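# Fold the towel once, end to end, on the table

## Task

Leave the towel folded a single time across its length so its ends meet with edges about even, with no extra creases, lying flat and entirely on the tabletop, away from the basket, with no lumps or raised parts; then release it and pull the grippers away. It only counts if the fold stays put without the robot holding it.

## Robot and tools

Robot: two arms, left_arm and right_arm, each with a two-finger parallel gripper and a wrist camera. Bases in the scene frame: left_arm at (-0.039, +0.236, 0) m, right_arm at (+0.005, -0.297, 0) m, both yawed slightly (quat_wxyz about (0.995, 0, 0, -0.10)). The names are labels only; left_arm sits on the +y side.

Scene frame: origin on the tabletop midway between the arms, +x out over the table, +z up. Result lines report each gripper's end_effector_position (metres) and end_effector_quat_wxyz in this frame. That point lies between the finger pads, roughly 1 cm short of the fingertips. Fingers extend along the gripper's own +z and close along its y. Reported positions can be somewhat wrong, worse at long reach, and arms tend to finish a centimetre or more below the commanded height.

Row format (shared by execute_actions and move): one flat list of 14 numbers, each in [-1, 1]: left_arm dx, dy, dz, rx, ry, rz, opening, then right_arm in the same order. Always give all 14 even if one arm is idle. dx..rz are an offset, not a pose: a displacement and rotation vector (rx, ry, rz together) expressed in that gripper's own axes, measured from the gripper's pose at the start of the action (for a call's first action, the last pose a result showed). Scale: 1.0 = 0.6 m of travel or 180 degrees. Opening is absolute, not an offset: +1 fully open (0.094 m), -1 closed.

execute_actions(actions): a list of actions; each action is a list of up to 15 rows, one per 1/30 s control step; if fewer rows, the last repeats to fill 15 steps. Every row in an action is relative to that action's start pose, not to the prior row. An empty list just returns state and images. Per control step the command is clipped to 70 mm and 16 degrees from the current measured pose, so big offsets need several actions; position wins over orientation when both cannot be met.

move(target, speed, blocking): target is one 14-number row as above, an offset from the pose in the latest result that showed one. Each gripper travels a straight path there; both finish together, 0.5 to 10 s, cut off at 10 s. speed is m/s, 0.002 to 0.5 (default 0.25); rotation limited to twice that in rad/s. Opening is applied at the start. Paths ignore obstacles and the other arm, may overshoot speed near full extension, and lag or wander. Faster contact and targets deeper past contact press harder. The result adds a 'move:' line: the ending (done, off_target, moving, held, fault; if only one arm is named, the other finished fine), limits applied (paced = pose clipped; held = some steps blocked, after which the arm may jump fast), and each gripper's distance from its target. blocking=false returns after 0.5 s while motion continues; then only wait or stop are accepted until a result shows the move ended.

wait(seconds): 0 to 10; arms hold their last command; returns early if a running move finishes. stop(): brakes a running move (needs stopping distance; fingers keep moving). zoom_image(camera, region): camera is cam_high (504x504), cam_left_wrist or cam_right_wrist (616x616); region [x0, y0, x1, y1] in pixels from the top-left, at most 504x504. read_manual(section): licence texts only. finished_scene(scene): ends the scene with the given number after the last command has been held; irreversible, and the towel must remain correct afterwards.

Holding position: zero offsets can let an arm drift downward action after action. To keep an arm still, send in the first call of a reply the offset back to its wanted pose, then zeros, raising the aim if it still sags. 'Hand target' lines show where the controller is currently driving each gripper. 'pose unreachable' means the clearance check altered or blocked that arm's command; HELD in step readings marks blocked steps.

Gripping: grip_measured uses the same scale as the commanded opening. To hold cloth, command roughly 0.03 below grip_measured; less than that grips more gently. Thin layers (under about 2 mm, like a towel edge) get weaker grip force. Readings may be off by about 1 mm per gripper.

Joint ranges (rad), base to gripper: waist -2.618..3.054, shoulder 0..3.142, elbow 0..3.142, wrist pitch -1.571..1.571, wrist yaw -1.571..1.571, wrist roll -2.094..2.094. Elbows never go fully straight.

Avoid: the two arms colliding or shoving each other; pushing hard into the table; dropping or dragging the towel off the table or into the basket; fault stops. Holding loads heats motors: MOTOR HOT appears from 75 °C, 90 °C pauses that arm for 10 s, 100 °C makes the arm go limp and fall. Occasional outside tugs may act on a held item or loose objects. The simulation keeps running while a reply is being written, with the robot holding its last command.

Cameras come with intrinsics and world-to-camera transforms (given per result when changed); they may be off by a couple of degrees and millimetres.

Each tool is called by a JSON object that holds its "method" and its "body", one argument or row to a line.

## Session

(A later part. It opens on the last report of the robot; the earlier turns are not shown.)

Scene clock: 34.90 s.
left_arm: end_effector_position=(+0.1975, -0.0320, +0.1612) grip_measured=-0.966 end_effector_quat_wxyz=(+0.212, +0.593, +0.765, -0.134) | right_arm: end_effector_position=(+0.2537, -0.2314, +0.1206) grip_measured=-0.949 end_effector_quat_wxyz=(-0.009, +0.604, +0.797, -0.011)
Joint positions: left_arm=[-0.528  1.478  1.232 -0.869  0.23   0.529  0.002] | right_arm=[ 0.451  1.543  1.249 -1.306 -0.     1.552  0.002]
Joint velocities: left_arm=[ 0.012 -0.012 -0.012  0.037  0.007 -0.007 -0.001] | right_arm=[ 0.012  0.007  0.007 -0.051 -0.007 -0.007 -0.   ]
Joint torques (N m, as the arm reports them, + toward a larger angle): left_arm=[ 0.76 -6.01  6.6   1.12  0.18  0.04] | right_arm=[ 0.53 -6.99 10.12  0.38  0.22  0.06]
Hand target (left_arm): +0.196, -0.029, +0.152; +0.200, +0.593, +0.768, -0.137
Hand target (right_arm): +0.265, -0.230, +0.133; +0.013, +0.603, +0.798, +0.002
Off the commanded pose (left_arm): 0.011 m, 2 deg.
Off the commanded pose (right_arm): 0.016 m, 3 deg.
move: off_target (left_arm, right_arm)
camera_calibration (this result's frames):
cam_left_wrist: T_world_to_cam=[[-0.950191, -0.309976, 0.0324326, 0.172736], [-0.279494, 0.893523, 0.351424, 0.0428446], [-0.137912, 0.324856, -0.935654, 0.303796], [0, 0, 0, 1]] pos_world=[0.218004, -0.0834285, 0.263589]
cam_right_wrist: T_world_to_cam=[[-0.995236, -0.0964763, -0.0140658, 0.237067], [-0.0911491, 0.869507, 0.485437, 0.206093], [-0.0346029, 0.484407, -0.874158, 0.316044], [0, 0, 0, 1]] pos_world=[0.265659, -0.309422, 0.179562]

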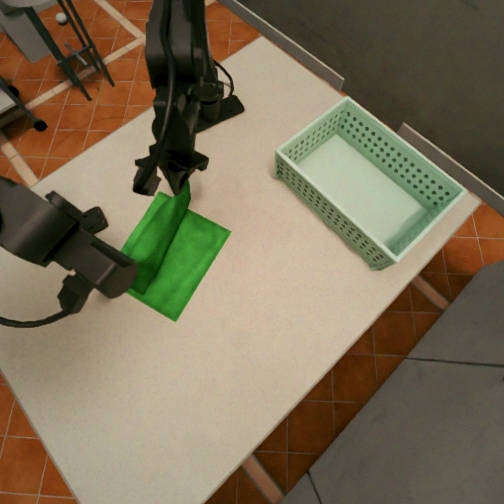

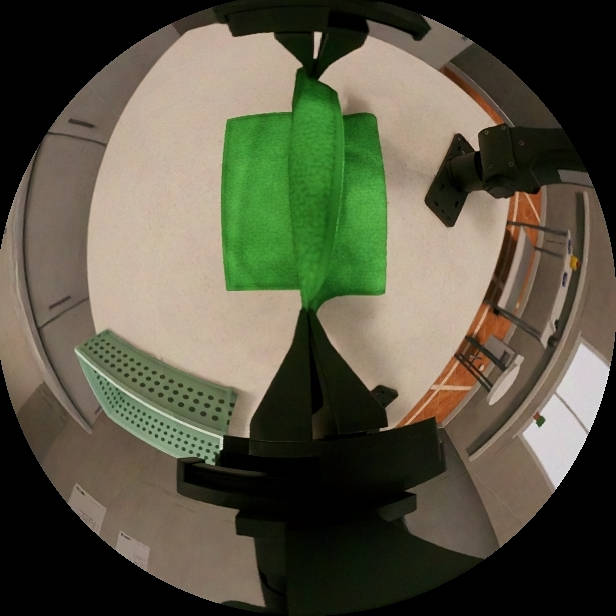

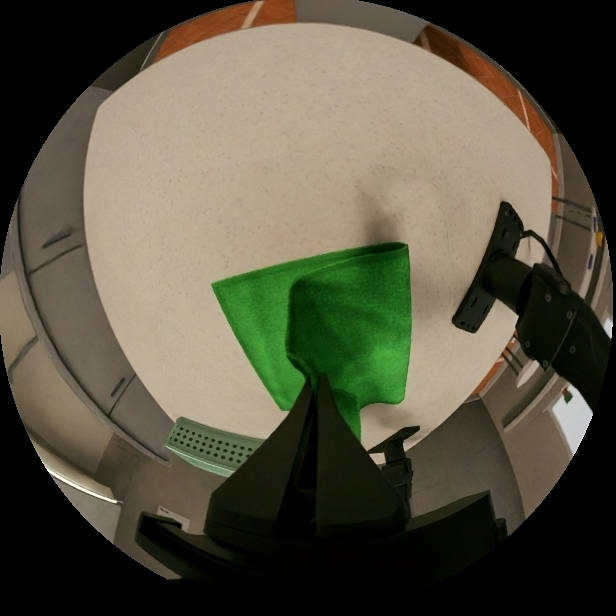

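{"method": "move", "body": {
  "target": [0.081,0.107,0.161,0.097,0,-0.054,-1,-0.015,0.155,0.113,0.11,0,0,-1],
  "speed": 0.12
}}

Scene clock: 38.57 s.
left_arm: end_effector_position=(+0.2633, -0.0186, +0.0542) grip_measured=-0.966 end_effector_quat_wxyz=(+0.110, +0.553, +0.784, -0.259) | right_arm: end_effector_position=(+0.3377, -0.2092, +0.0411) grip_measured=-0.949 end_effector_quat_wxyz=(-0.122, +0.591, +0.783, -0.152)
Joint positions: left_arm=[-0.256  1.935  1.323 -0.8    0.55   0.72   0.002] | right_arm=[ 0.451  2.279  1.846 -1.53  -0.002  1.548  0.002]
Joint velocities: left_arm=[-0.017  0.012  0.012 -0.022  0.066 -0.037 -0.001] | right_arm=[ 0.007  0.017  0.002 -0.022 -0.051  0.037 -0.   ]
Joint torques (N m, as the arm reports them, + toward a larger angle): left_arm=[ 0.68 -9.53  9.61  0.39  0.41  0.06] | right_arm=[ -0.92 -13.55   9.05  -0.58   0.16  -0.04]
Hand target (left_arm): +0.266, -0.019, +0.057; +0.109, +0.551, +0.783, -0.266
Hand target (right_arm): +0.344, -0.215, +0.053; -0.111, +0.594, +0.783, -0.148
Off the commanded pose (left_arm): 0.003 m, 1 deg.
Off the commanded pose (right_arm): 0.012 m, 1 deg.
move: off_target (right_arm)
camera_calibration (this result's frames):
cam_left_wrist: T_world_to_cam=[[-0.8856, -0.29698, 0.357093, 0.208549], [-0.168444, 0.921881, 0.348945, 0.0583001], [-0.432827, 0.248876, -0.866442, 0.280924], [0, 0, 0, 1]] pos_world=[0.316103, -0.061726, 0.14859]
cam_right_wrist: T_world_to_cam=[[-0.937079, -0.0855141, 0.338481, 0.289833], [0.0650756, 0.90976, 0.410003, 0.191751], [-0.342997, 0.406232, -0.846952, 0.325383], [0, 0, 0, 1]] pos_world=[0.370724, -0.281844, 0.0988627]

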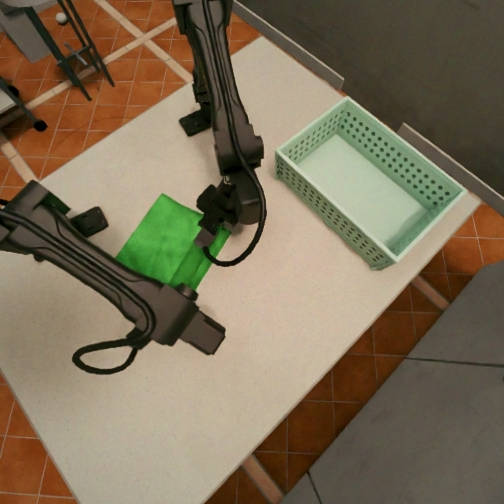

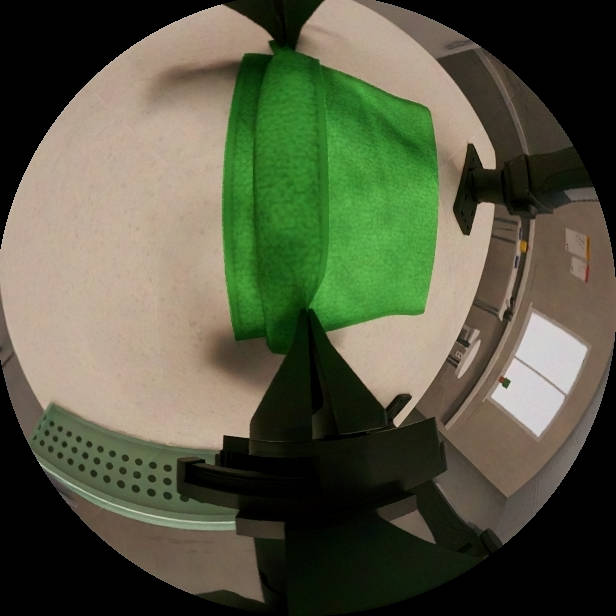

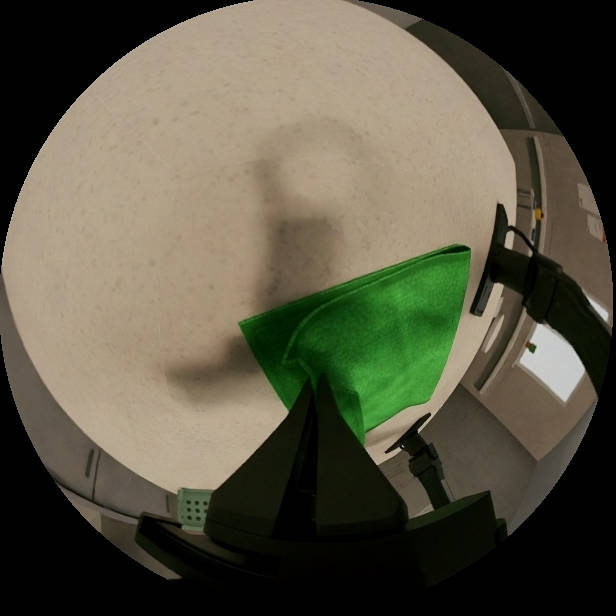

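{"method": "move", "body": {
  "target": [-0.036,-0.295,-0.039,-0.097,0,0.054,-1,-0.025,-0.30,-0.03,-0.13,0,0,-1],
  "speed": 0.15
}}

Scene clock: 42.90 s.
left_arm: end_effector_position=(+0.1158, -0.0760, +0.1367) grip_measured=-0.966 end_effector_quat_wxyz=(+0.224, +0.593, +0.761, -0.135) | right_arm: end_effector_position=(+0.1962, -0.2656, +0.1248) grip_measured=-0.949 end_effector_quat_wxyz=(+0.004, +0.602, +0.798, +0.018)
Joint positions: left_arm=[-0.873  1.39   1.042 -0.697  0.061  0.226  0.002] | right_arm=[ 0.336  1.238  1.017 -1.319 -0.021  1.432  0.002]
Joint velocities: left_arm=[ 0.007  0.012 -0.007  0.037 -0.007 -0.022 -0.   ] | right_arm=[-0.007 -0.002 -0.002 -0.007 -0.051  0.022  0.   ]
Joint torques (N m, as the arm reports them, + toward a larger angle): left_arm=[-0.53 -6.87  7.43  0.97 -0.06 -0.07] | right_arm=[-0.77 -4.93  5.27  0.37  0.03 -0.07]
Hand target (left_arm): +0.110, -0.068, +0.133; +0.213, +0.595, +0.765, -0.127
Hand target (right_arm): +0.189, -0.269, +0.123; -0.002, +0.603, +0.798, +0.012
Off the commanded pose (left_arm): 0.010 m, 2 deg.
Off the commanded pose (right_arm): 0.008 m, 1 deg.
move: done
camera_calibration (this result's frames):
cam_left_wrist: T_world_to_cam=[[-0.951349, -0.307594, 0.0179372, 0.0846173], [-0.284643, 0.899667, 0.331025, 0.0718099], [-0.117959, 0.309814, -0.943451, 0.281514], [0, 0, 0, 1]] pos_world=[0.134148, -0.125794, 0.240306]
cam_right_wrist: T_world_to_cam=[[-0.992297, -0.0997176, -0.0735039, 0.18255], [-0.12328, 0.853245, 0.506729, 0.227887], [0.012187, 0.511887, -0.858966, 0.330538], [0, 0, 0, 1]] pos_world=[0.205209, -0.345439, 0.181862]

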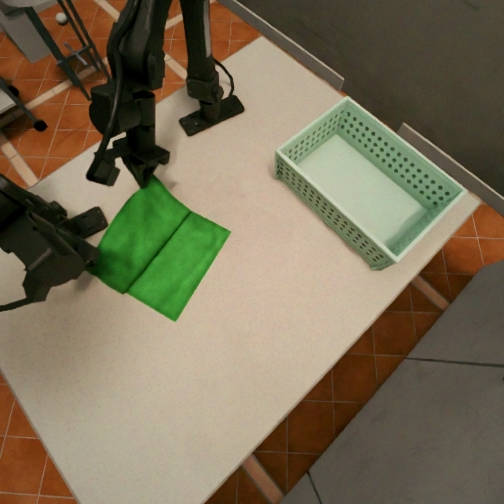

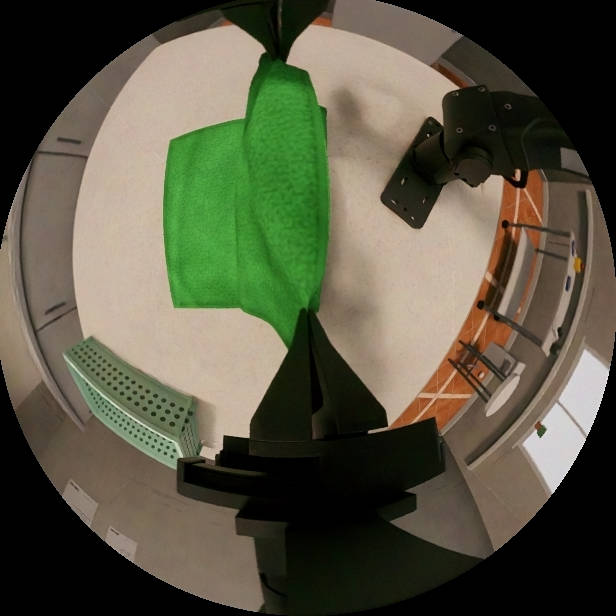

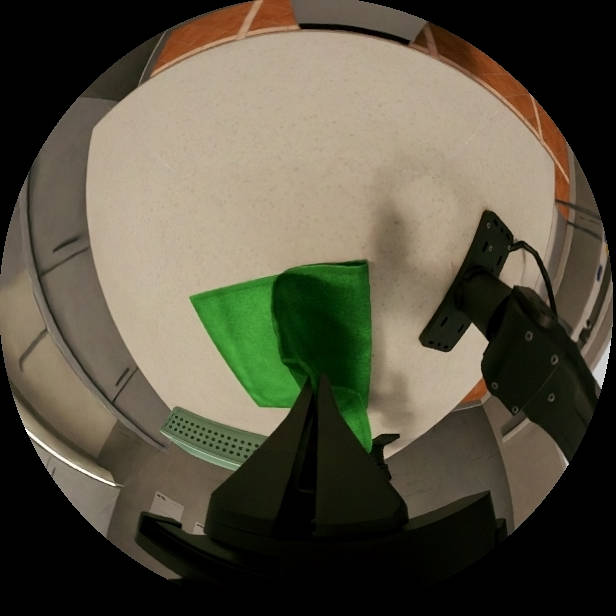

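{"method": "move", "body": {
  "target": [-0.055,-0.12,-0.125,0,0,0,-1,0,-0.14,-0.145,-0.14,0,0,-1],
  "speed": 0.15
}}

Scene clock: 45.73 s.
left_arm: end_effector_position=(+0.0429, -0.0912, +0.2059) grip_measured=-0.966 end_effector_quat_wxyz=(+0.224, +0.592, +0.762, -0.138) | right_arm: end_effector_position=(+0.1154, -0.2898, +0.1948) grip_measured=-0.949 end_effector_quat_wxyz=(+0.140, +0.602, +0.766, +0.174)
Joint positions: left_arm=[-1.162  1.355  1.289 -0.978 -0.08  -0.027  0.002] | right_arm=[-0.111  0.62   1.008 -1.564 -0.223  1.07   0.002]
Joint velocities: left_arm=[ 0.002  0.012 -0.007 -0.11   0.095 -0.007  0.   ] | right_arm=[ 0.007 -0.002  0.017  0.066 -0.007 -0.051  0.   ]
Joint torques (N m, as the arm reports them, + toward a larger angle): left_arm=[-0.8  -6.29 10.69  0.9  -0.11 -0.07] | right_arm=[ 0.52  1.25  9.18  1.06 -0.01 -0.04]
Hand target (left_arm): +0.040, -0.087, +0.213; +0.224, +0.593, +0.761, -0.135
Hand target (right_arm): +0.116, -0.290, +0.207; +0.161, +0.593, +0.769, +0.178
Off the commanded pose (left_arm): 0.009 m, 0 deg.
Off the commanded pose (right_arm): 0.014 m, 3 deg.
joint sent to its limit (right arm) — the command would take joint 4 (wrist pitch) past its lower limit, so that joint was sent only as far as its limit.
move: off_target (right_arm)
camera_calibration (this result's frames):
cam_left_wrist: T_world_to_cam=[[-0.951132, -0.307835, 0.0241833, 0.00798796], [-0.283347, 0.901227, 0.327878, 0.0424849], [-0.122727, 0.305003, -0.94441, 0.342875], [0, 0, 0, 1]] pos_world=[0.0617157, -0.140408, 0.309692]
cam_right_wrist: T_world_to_cam=[[-0.883509, -0.0344422, -0.467146, 0.188162], [-0.293072, 0.818623, 0.493928, 0.215152], [0.365405, 0.573298, -0.733355, 0.356535], [0, 0, 0, 1]] pos_world=[0.0990186, -0.374048, 0.243096]

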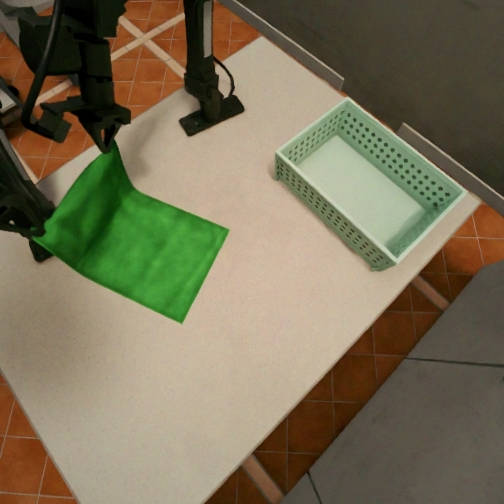

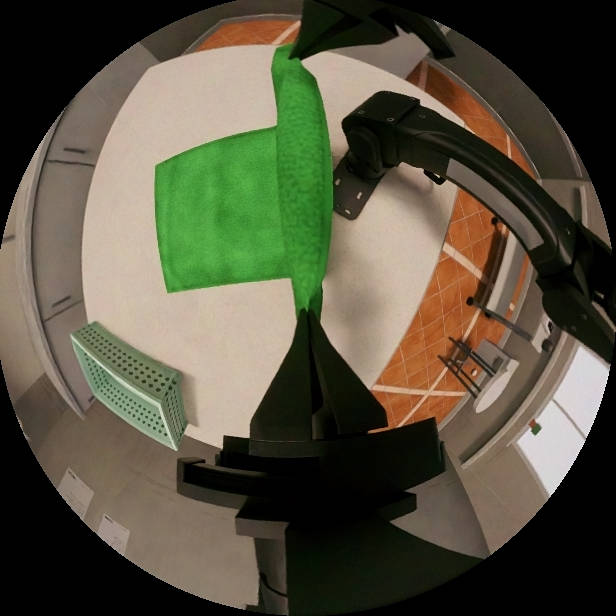

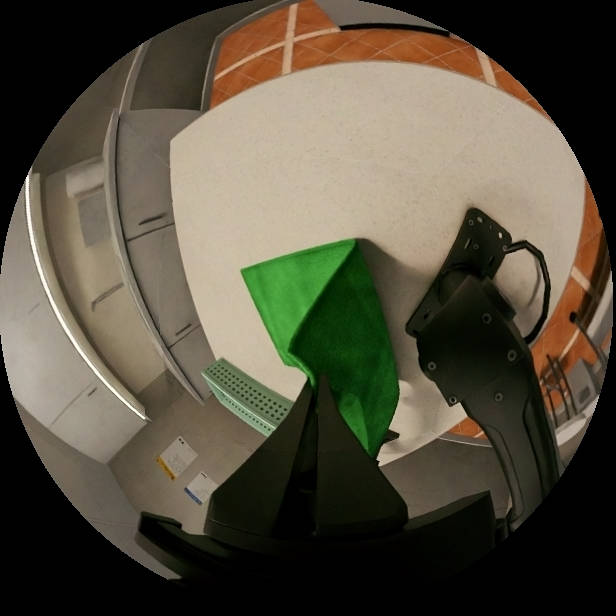

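{"method": "move", "body": {
  "target": [0.136,0.313,0.227,0,0,-0.04,-1,0.018,0.217,0.36,0.14,0,-0.05,-1],
  "speed": 0.13
}}

Scene clock: 49.30 s.
left_arm: end_effector_position=(+0.2324, -0.0421, +0.0642) grip_measured=-0.966 end_effector_quat_wxyz=(+0.222, +0.543, +0.796, -0.148) | right_arm: end_effector_position=(+0.3008, -0.2353, +0.0472) grip_measured=-0.949 end_effector_quat_wxyz=(-0.001, +0.564, +0.825, -0.029)
Joint positions: left_arm=[-0.478  1.656  0.997 -0.428  0.25   0.449  0.002] | right_arm=[ 0.422  1.779  1.209 -1.045  0.038  1.425  0.002]
Joint velocities: left_arm=[ 0.002  0.002 -0.002 -0.022  0.037  0.051 -0.   ] | right_arm=[ 0.012  0.002  0.002 -0.066  0.022 -0.095  0.   ]
Joint torques (N m, as the arm reports them, + toward a larger angle): left_arm=[ 0.73 -7.34  7.09  1.19  0.21  0.07] | right_arm=[ 0.48 -9.18  9.84  0.37  0.24 -0.06]
Hand target (left_arm): +0.232, -0.040, +0.059; +0.216, +0.543, +0.797, -0.152
Hand target (right_arm): +0.316, -0.233, +0.059; +0.023, +0.558, +0.830, -0.017
Off the commanded pose (left_arm): 0.008 m, 1 deg.
Off the commanded pose (right_arm): 0.021 m, 3 deg.
move: off_target (right_arm)
camera_calibration (this result's frames):
cam_left_wrist: T_world_to_cam=[[-0.909141, -0.409776, 0.074475, 0.189541], [-0.367587, 0.873533, 0.319093, 0.117461], [-0.195813, 0.262724, -0.944793, 0.232628], [0, 0, 0, 1]] pos_world=[0.261048, -0.0860534, 0.168188]
cam_right_wrist: T_world_to_cam=[[-0.98088, -0.194612, 0.000304156, 0.254395], [-0.173232, 0.87383, 0.454325, 0.276557], [-0.0886831, 0.445586, -0.890836, 0.263311], [0, 0, 0, 1]] pos_world=[0.32079, -0.309483, 0.108843]

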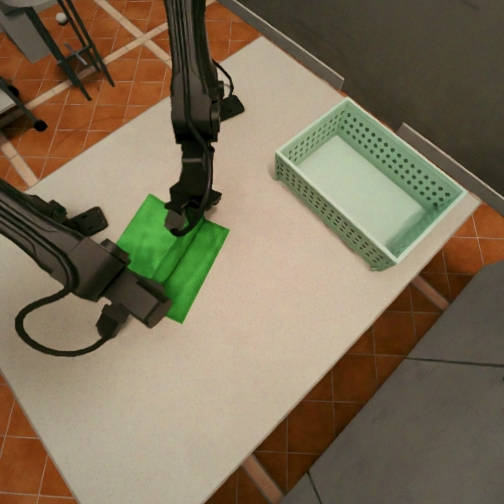

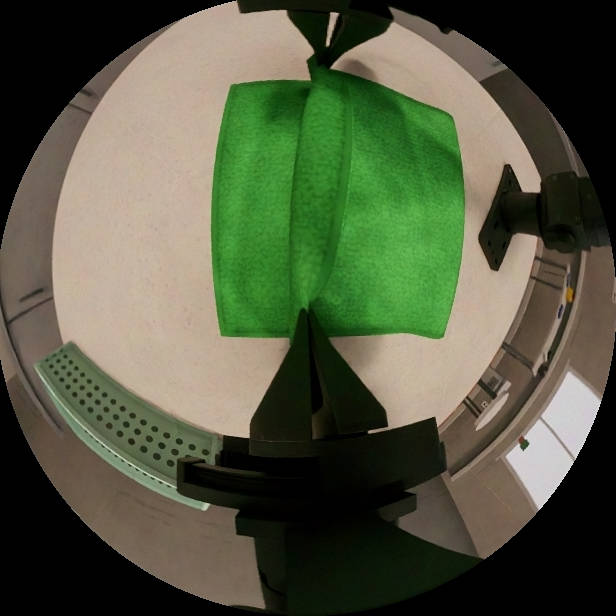

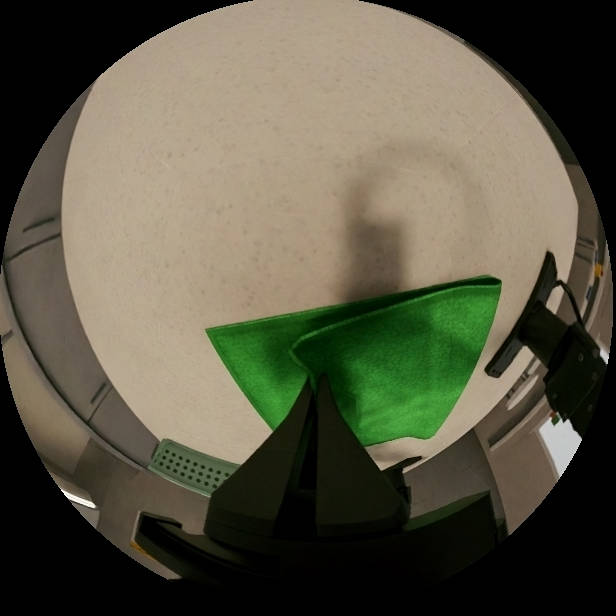

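{"method": "move", "body": {
  "target": [0.025,0.045,0.035,0.03,0,0,-1,-0.005,0.08,0.015,0,0,0,-1],
  "speed": 0.08
}}

{"method": "move", "body": {
  "target": [0,0.03,0,0,0,0,-0.3,0,0.045,-0.015,-0.02,0,0,-0.3],
  "speed": 0.08
}}

Scene clock: 52.50 s.
left_arm: end_effector_position=(+0.2533, -0.0309, +0.0389) grip_measured=-0.966 end_effector_quat_wxyz=(+0.201, +0.553, +0.787, -0.182) | right_arm: end_effector_position=(+0.3356, -0.2228, +0.0265) grip_measured=-0.949 end_effector_quat_wxyz=(-0.016, +0.563, +0.825, -0.035)
Joint positions: left_arm=[-0.369  1.779  1.035 -0.414  0.373  0.569  0.002] | right_arm=[ 0.427  1.963  1.365 -1.046  0.023  1.43   0.002]
Joint velocities: left_arm=[ 0.002  0.022 -0.022  0.022  0.139 -0.007 -0.001] | right_arm=[-0.007 -0.002 -0.012  0.037  0.007  0.022  0.   ]
Joint torques (N m, as the arm reports them, + toward a larger angle): left_arm=[ 0.71 -7.72  9.71  0.86  0.27  0.05] | right_arm=[  0.39 -10.59   9.48   0.16   0.16   0.08]
Hand target (left_arm): +0.257, -0.030, +0.039; +0.197, +0.552, +0.788, -0.186
Hand target (right_arm): +0.346, -0.221, +0.037; -0.001, +0.564, +0.825, -0.029
Off the commanded pose (left_arm): 0.004 m, 1 deg.
Off the commanded pose (right_arm): 0.014 m, 2 deg.
move: off_target (right_arm)
camera_calibration (this result's frames):
cam_left_wrist: T_world_to_cam=[[-0.920536, -0.363234, 0.143785, 0.216614], [-0.305474, 0.89871, 0.314653, 0.108592], [-0.243513, 0.245727, -0.938253, 0.22116], [0, 0, 0, 1]] pos_world=[0.286429, -0.073256, 0.142189]
cam_right_wrist: T_world_to_cam=[[-0.980507, -0.194238, 0.0296262, 0.290156], [-0.158291, 0.870211, 0.466559, 0.274901], [-0.116404, 0.452774, -0.883994, 0.253122], [0, 0, 0, 1]] pos_world=[0.357478, -0.29747, 0.0869048]

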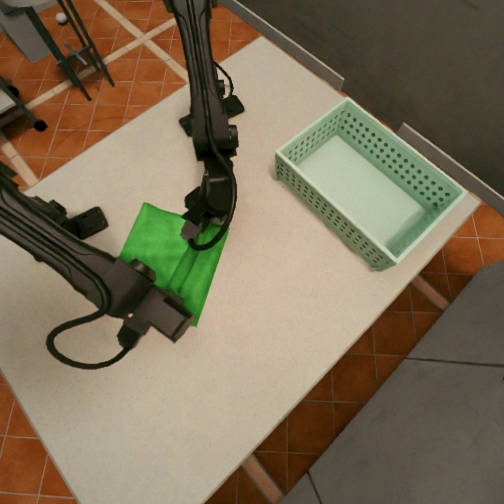

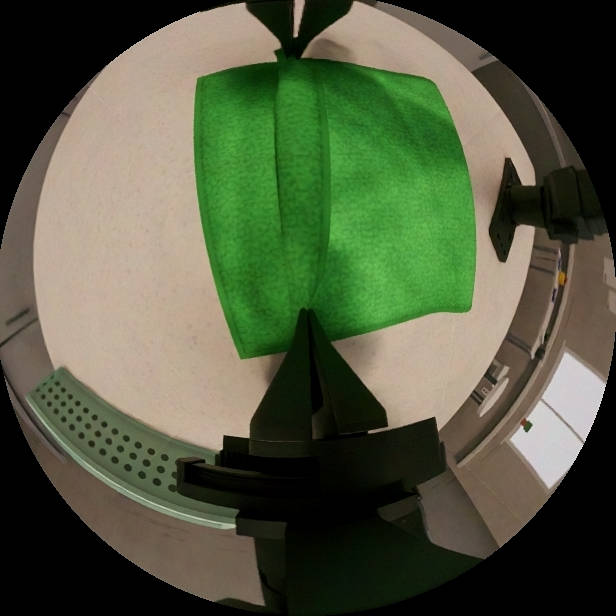

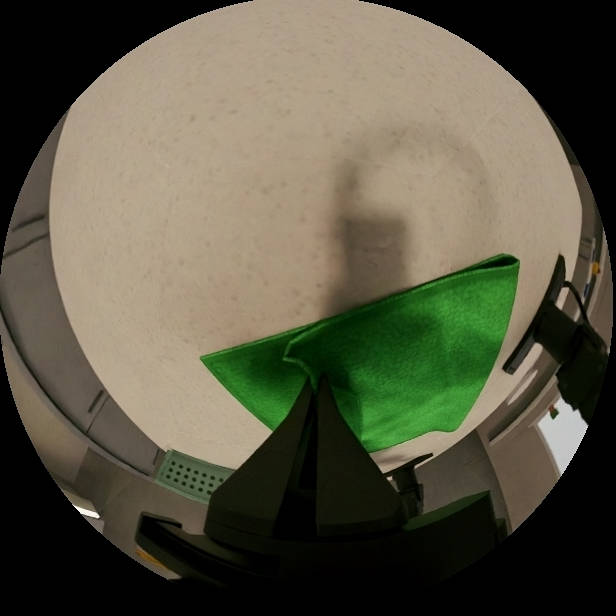

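Scene clock: 53.30 s.
left_arm: end_effector_position=(+0.2677, -0.0255, +0.0380) grip_measured=-0.303 end_effector_quat_wxyz=(+0.208, +0.554, +0.787, -0.177) | right_arm: end_effector_position=(+0.3469, -0.2186, +0.0261) grip_measured=-0.302 end_effector_quat_wxyz=(-0.014, +0.564, +0.825, -0.026)
Joint positions: left_arm=[-0.337  1.805  1.063 -0.414  0.375  0.602  0.033] | right_arm=[ 0.427  1.991  1.405 -1.041  0.015  1.43   0.033]
Joint velocities: left_arm=[-0.007 -0.002  0.002 -0.022  0.066 -0.022 -0.001] | right_arm=[-0.017 -0.012 -0.017 -0.051 -0.037 -0.095 -0.001]
Joint torques (N m, as the arm reports them, + toward a larger angle): left_arm=[ 0.69 -7.92  9.82  0.81  0.27  0.07] | right_arm=[  0.43 -10.56   9.34   0.42   0.01   0.06]
Hand target (left_arm): +0.270, -0.025, +0.038; +0.202, +0.553, +0.788, -0.182
Hand target (right_arm): +0.361, -0.212, +0.034; +0.001, +0.563, +0.826, -0.009
Off the commanded pose (left_arm): 0.003 m, 1 deg.
Off the commanded pose (right_arm): 0.017 m, 3 deg.
move: off_target (right_arm)
camera_calibration (this result's frames):
cam_left_wrist: T_world_to_cam=[[-0.921814, -0.366057, 0.12752, 0.23284], [-0.313362, 0.897361, 0.310721, 0.110618], [-0.228173, 0.246467, -0.941908, 0.218529], [0, 0, 0, 1]] pos_world=[0.299162, -0.0678921, 0.141771]
cam_right_wrist: T_world_to_cam=[[-0.980916, -0.19396, 0.0135346, 0.302667], [-0.16443, 0.864695, 0.47462, 0.27396], [-0.103761, 0.463337, -0.880087, 0.249971], [0, 0, 0, 1]] pos_world=[0.367876, -0.294007, 0.0858731]

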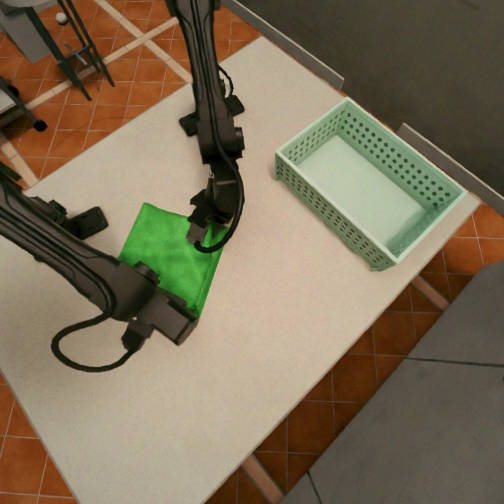

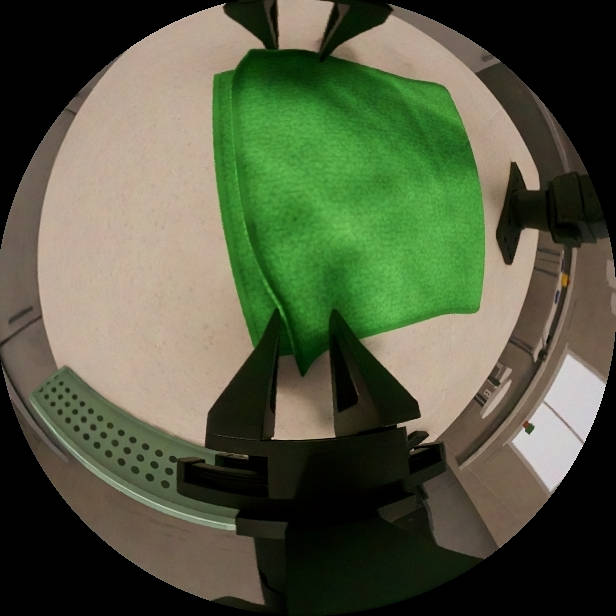

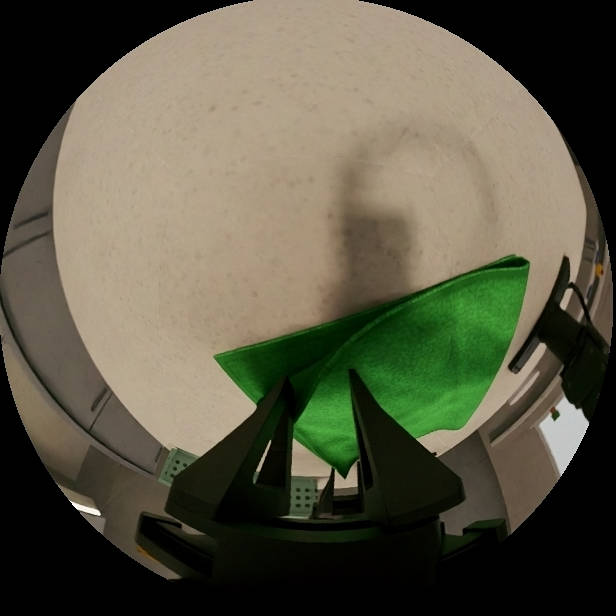

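The hem sprang open. Release fully and back off.

{"method": "move", "body": {
  "target": [-0.03,0.03,-0.06,0,0,0,0.7,0,0.06,-0.08,-0.02,0,0,0.7],
  "speed": 0.1
}}

{"method": "move", "body": {
  "target": [0.1,-0.2,-0.3,0,0,0,0.7,-0.3,-0.25,-0.17,0,0,0,0.7]
}}

{"method": "zoom_image", "body": {
  "camera": "cam_high",
  "region": [70,170,270,370]
}}

Scene clock: 55.60 s.
left_arm: end_effector_position=(+0.2824, -0.0169, +0.0675) grip_measured=+0.697 end_effector_quat_wxyz=(+0.204, +0.555, +0.788, -0.172) | right_arm: end_effector_position=(+0.3783, -0.2097, +0.0618) grip_measured=+0.697 end_effector_quat_wxyz=(-0.001, +0.566, +0.825, -0.006)
Joint positions: left_arm=[-0.298  1.793  1.185 -0.571  0.381  0.646  0.08 ] | right_arm=[ 0.427  2.034  1.616 -1.163  0.006  1.433  0.08 ]
Joint velocities: left_arm=[-0.017  0.007 -0.002 -0.022 -0.081 -0.037 -0.001] | right_arm=[-0.017 -0.002  0.012  0.022 -0.051  0.022 -0.   ]
Joint torques (N m, as the arm reports them, + toward a larger angle): left_arm=[  0.85 -10.16   9.96   0.76   0.28   0.08] | right_arm=[  0.76 -11.55   9.68   0.2    0.01   0.07]
Hand target (left_arm): +0.285, -0.016, +0.077; +0.208, +0.554, +0.787, -0.176
Hand target (right_arm): +0.382, -0.204, +0.072; +0.004, +0.564, +0.826, +0.000
Off the commanded pose (left_arm): 0.010 m, 1 deg.
Off the commanded pose (right_arm): 0.012 m, 1 deg.
move: off_target (right_arm)
camera_calibration (this result's frames):
cam_left_wrist: T_world_to_cam=[[-0.921703, -0.367571, 0.123917, 0.245966], [-0.312849, 0.893288, 0.322741, 0.0973583], [-0.229324, 0.258704, -0.938341, 0.247828], [0, 0, 0, 1]] pos_world=[0.313999, -0.0606731, 0.170646]
cam_right_wrist: T_world_to_cam=[[-0.981298, -0.189766, -0.0323122, 0.338604], [-0.18154, 0.856488, 0.483189, 0.258683], [-0.0640177, 0.480018, -0.87492, 0.268666], [0, 0, 0, 1]] pos_world=[0.396432, -0.286268, 0.121009]

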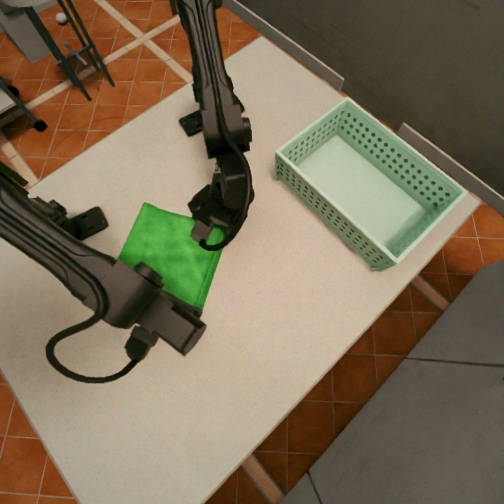

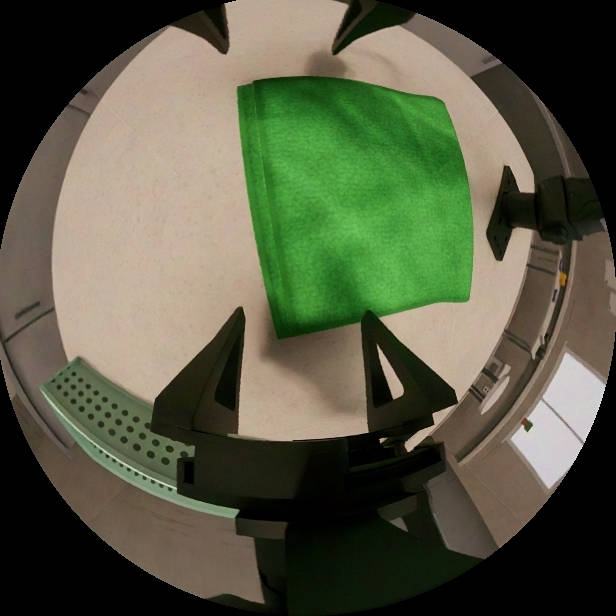

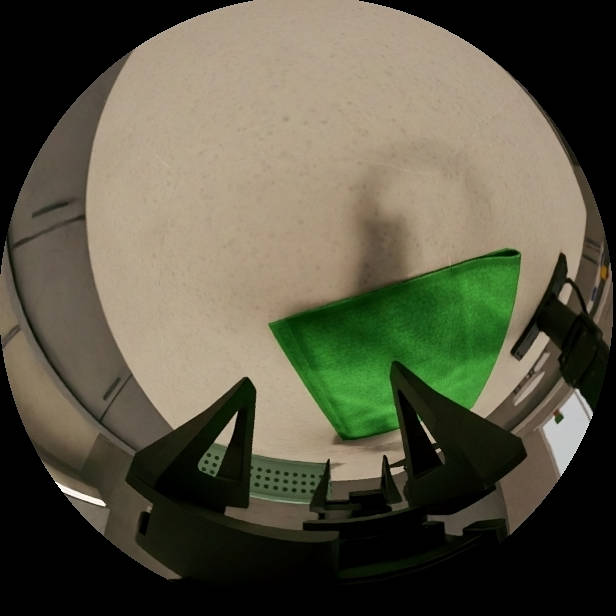

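Scene clock: 57.33 s.
left_arm: end_effector_position=(+0.1278, +0.0799, +0.1860) grip_measured=+0.697 end_effector_quat_wxyz=(+0.197, +0.557, +0.789, -0.168) | right_arm: end_effector_position=(+0.3018, -0.4287, +0.1519) grip_measured=+0.698 end_effector_quat_wxyz=(-0.018, +0.570, +0.821, -0.000)
Joint positions: left_arm=[-0.246  1.059  1.049 -1.204  0.39   0.704  0.08 ] | right_arm=[-0.227  1.81   1.669 -1.466 -0.006  0.79   0.08 ]
Joint velocities: left_arm=[ 0.017 -0.002 -0.007 -0.066  0.037 -0.051  0.   ] | right_arm=[ 0.012  0.012 -0.017 -0.007 -0.022 -0.095 -0.001]
Joint torques (N m, as the arm reports them, + toward a larger angle): left_arm=[ 0.86 -3.3  10.46  0.74  0.31  0.08] | right_arm=[ 0.12 -9.85  9.8   0.19 -0.01 -0.06]
Hand target (left_arm): +0.126, +0.081, +0.195; +0.204, +0.555, +0.788, -0.172
Hand target (right_arm): +0.306, -0.429, +0.164; -0.004, +0.566, +0.825, +0.003
Off the commanded pose (left_arm): 0.011 m, 1 deg.
Off the commanded pose (right_arm): 0.015 m, 2 deg.
move: off_target (left_arm, right_arm)
camera_calibration (this result's frames):
cam_left_wrist: T_world_to_cam=[[-0.921493, -0.368007, 0.124182, 0.124349], [-0.309271, 0.888665, 0.338565, -0.0787508], [-0.23495, 0.273579, -0.932713, 0.297056], [0, 0, 0, 1]] pos_world=[0.160024, 0.034476, 0.288288]
cam_right_wrist: T_world_to_cam=[[-0.983844, -0.178243, -0.0167142, 0.228219], [-0.16167, 0.844487, 0.510593, 0.37359], [-0.0768949, 0.505046, -0.85966, 0.460057], [0, 0, 0, 1]] pos_world=[0.320307, -0.507163, 0.208554]

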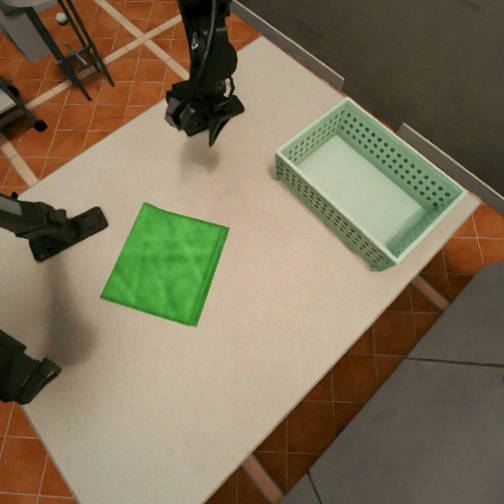

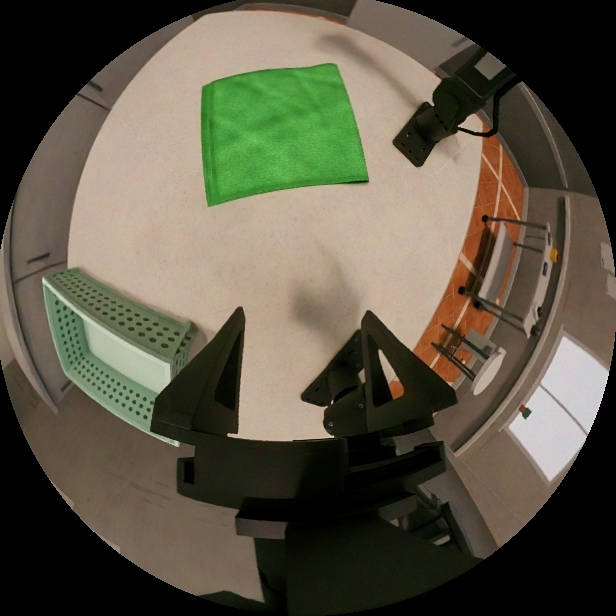

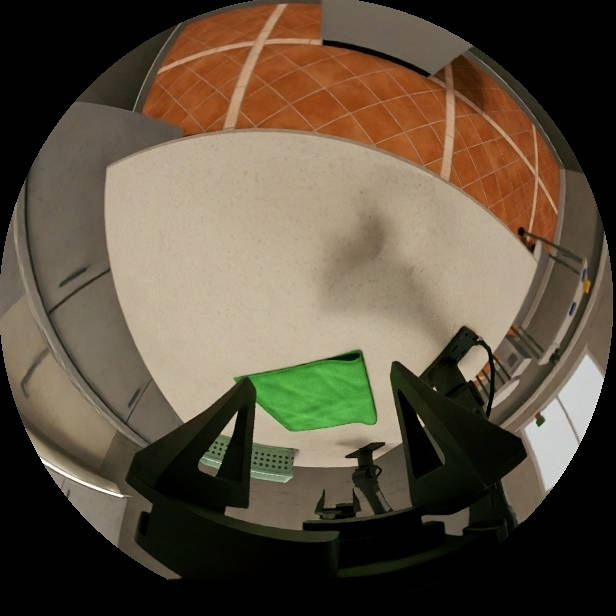

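Region (70, 170, 270, 370) of cam_high's 504x504 image, scaled by 2.520, with more detail than that image has.

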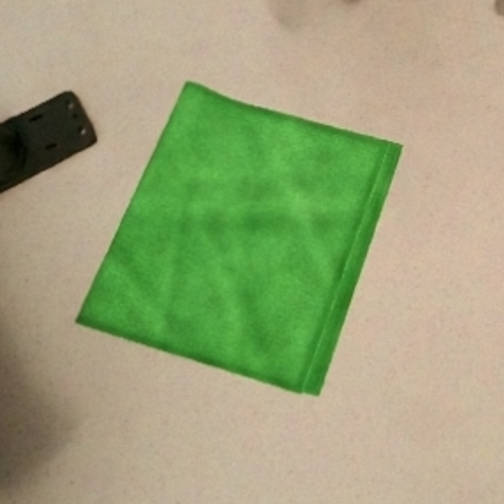

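{"method": "finished_scene", "body": {
  "scene": 1
}}

The scene is finished: the task was done.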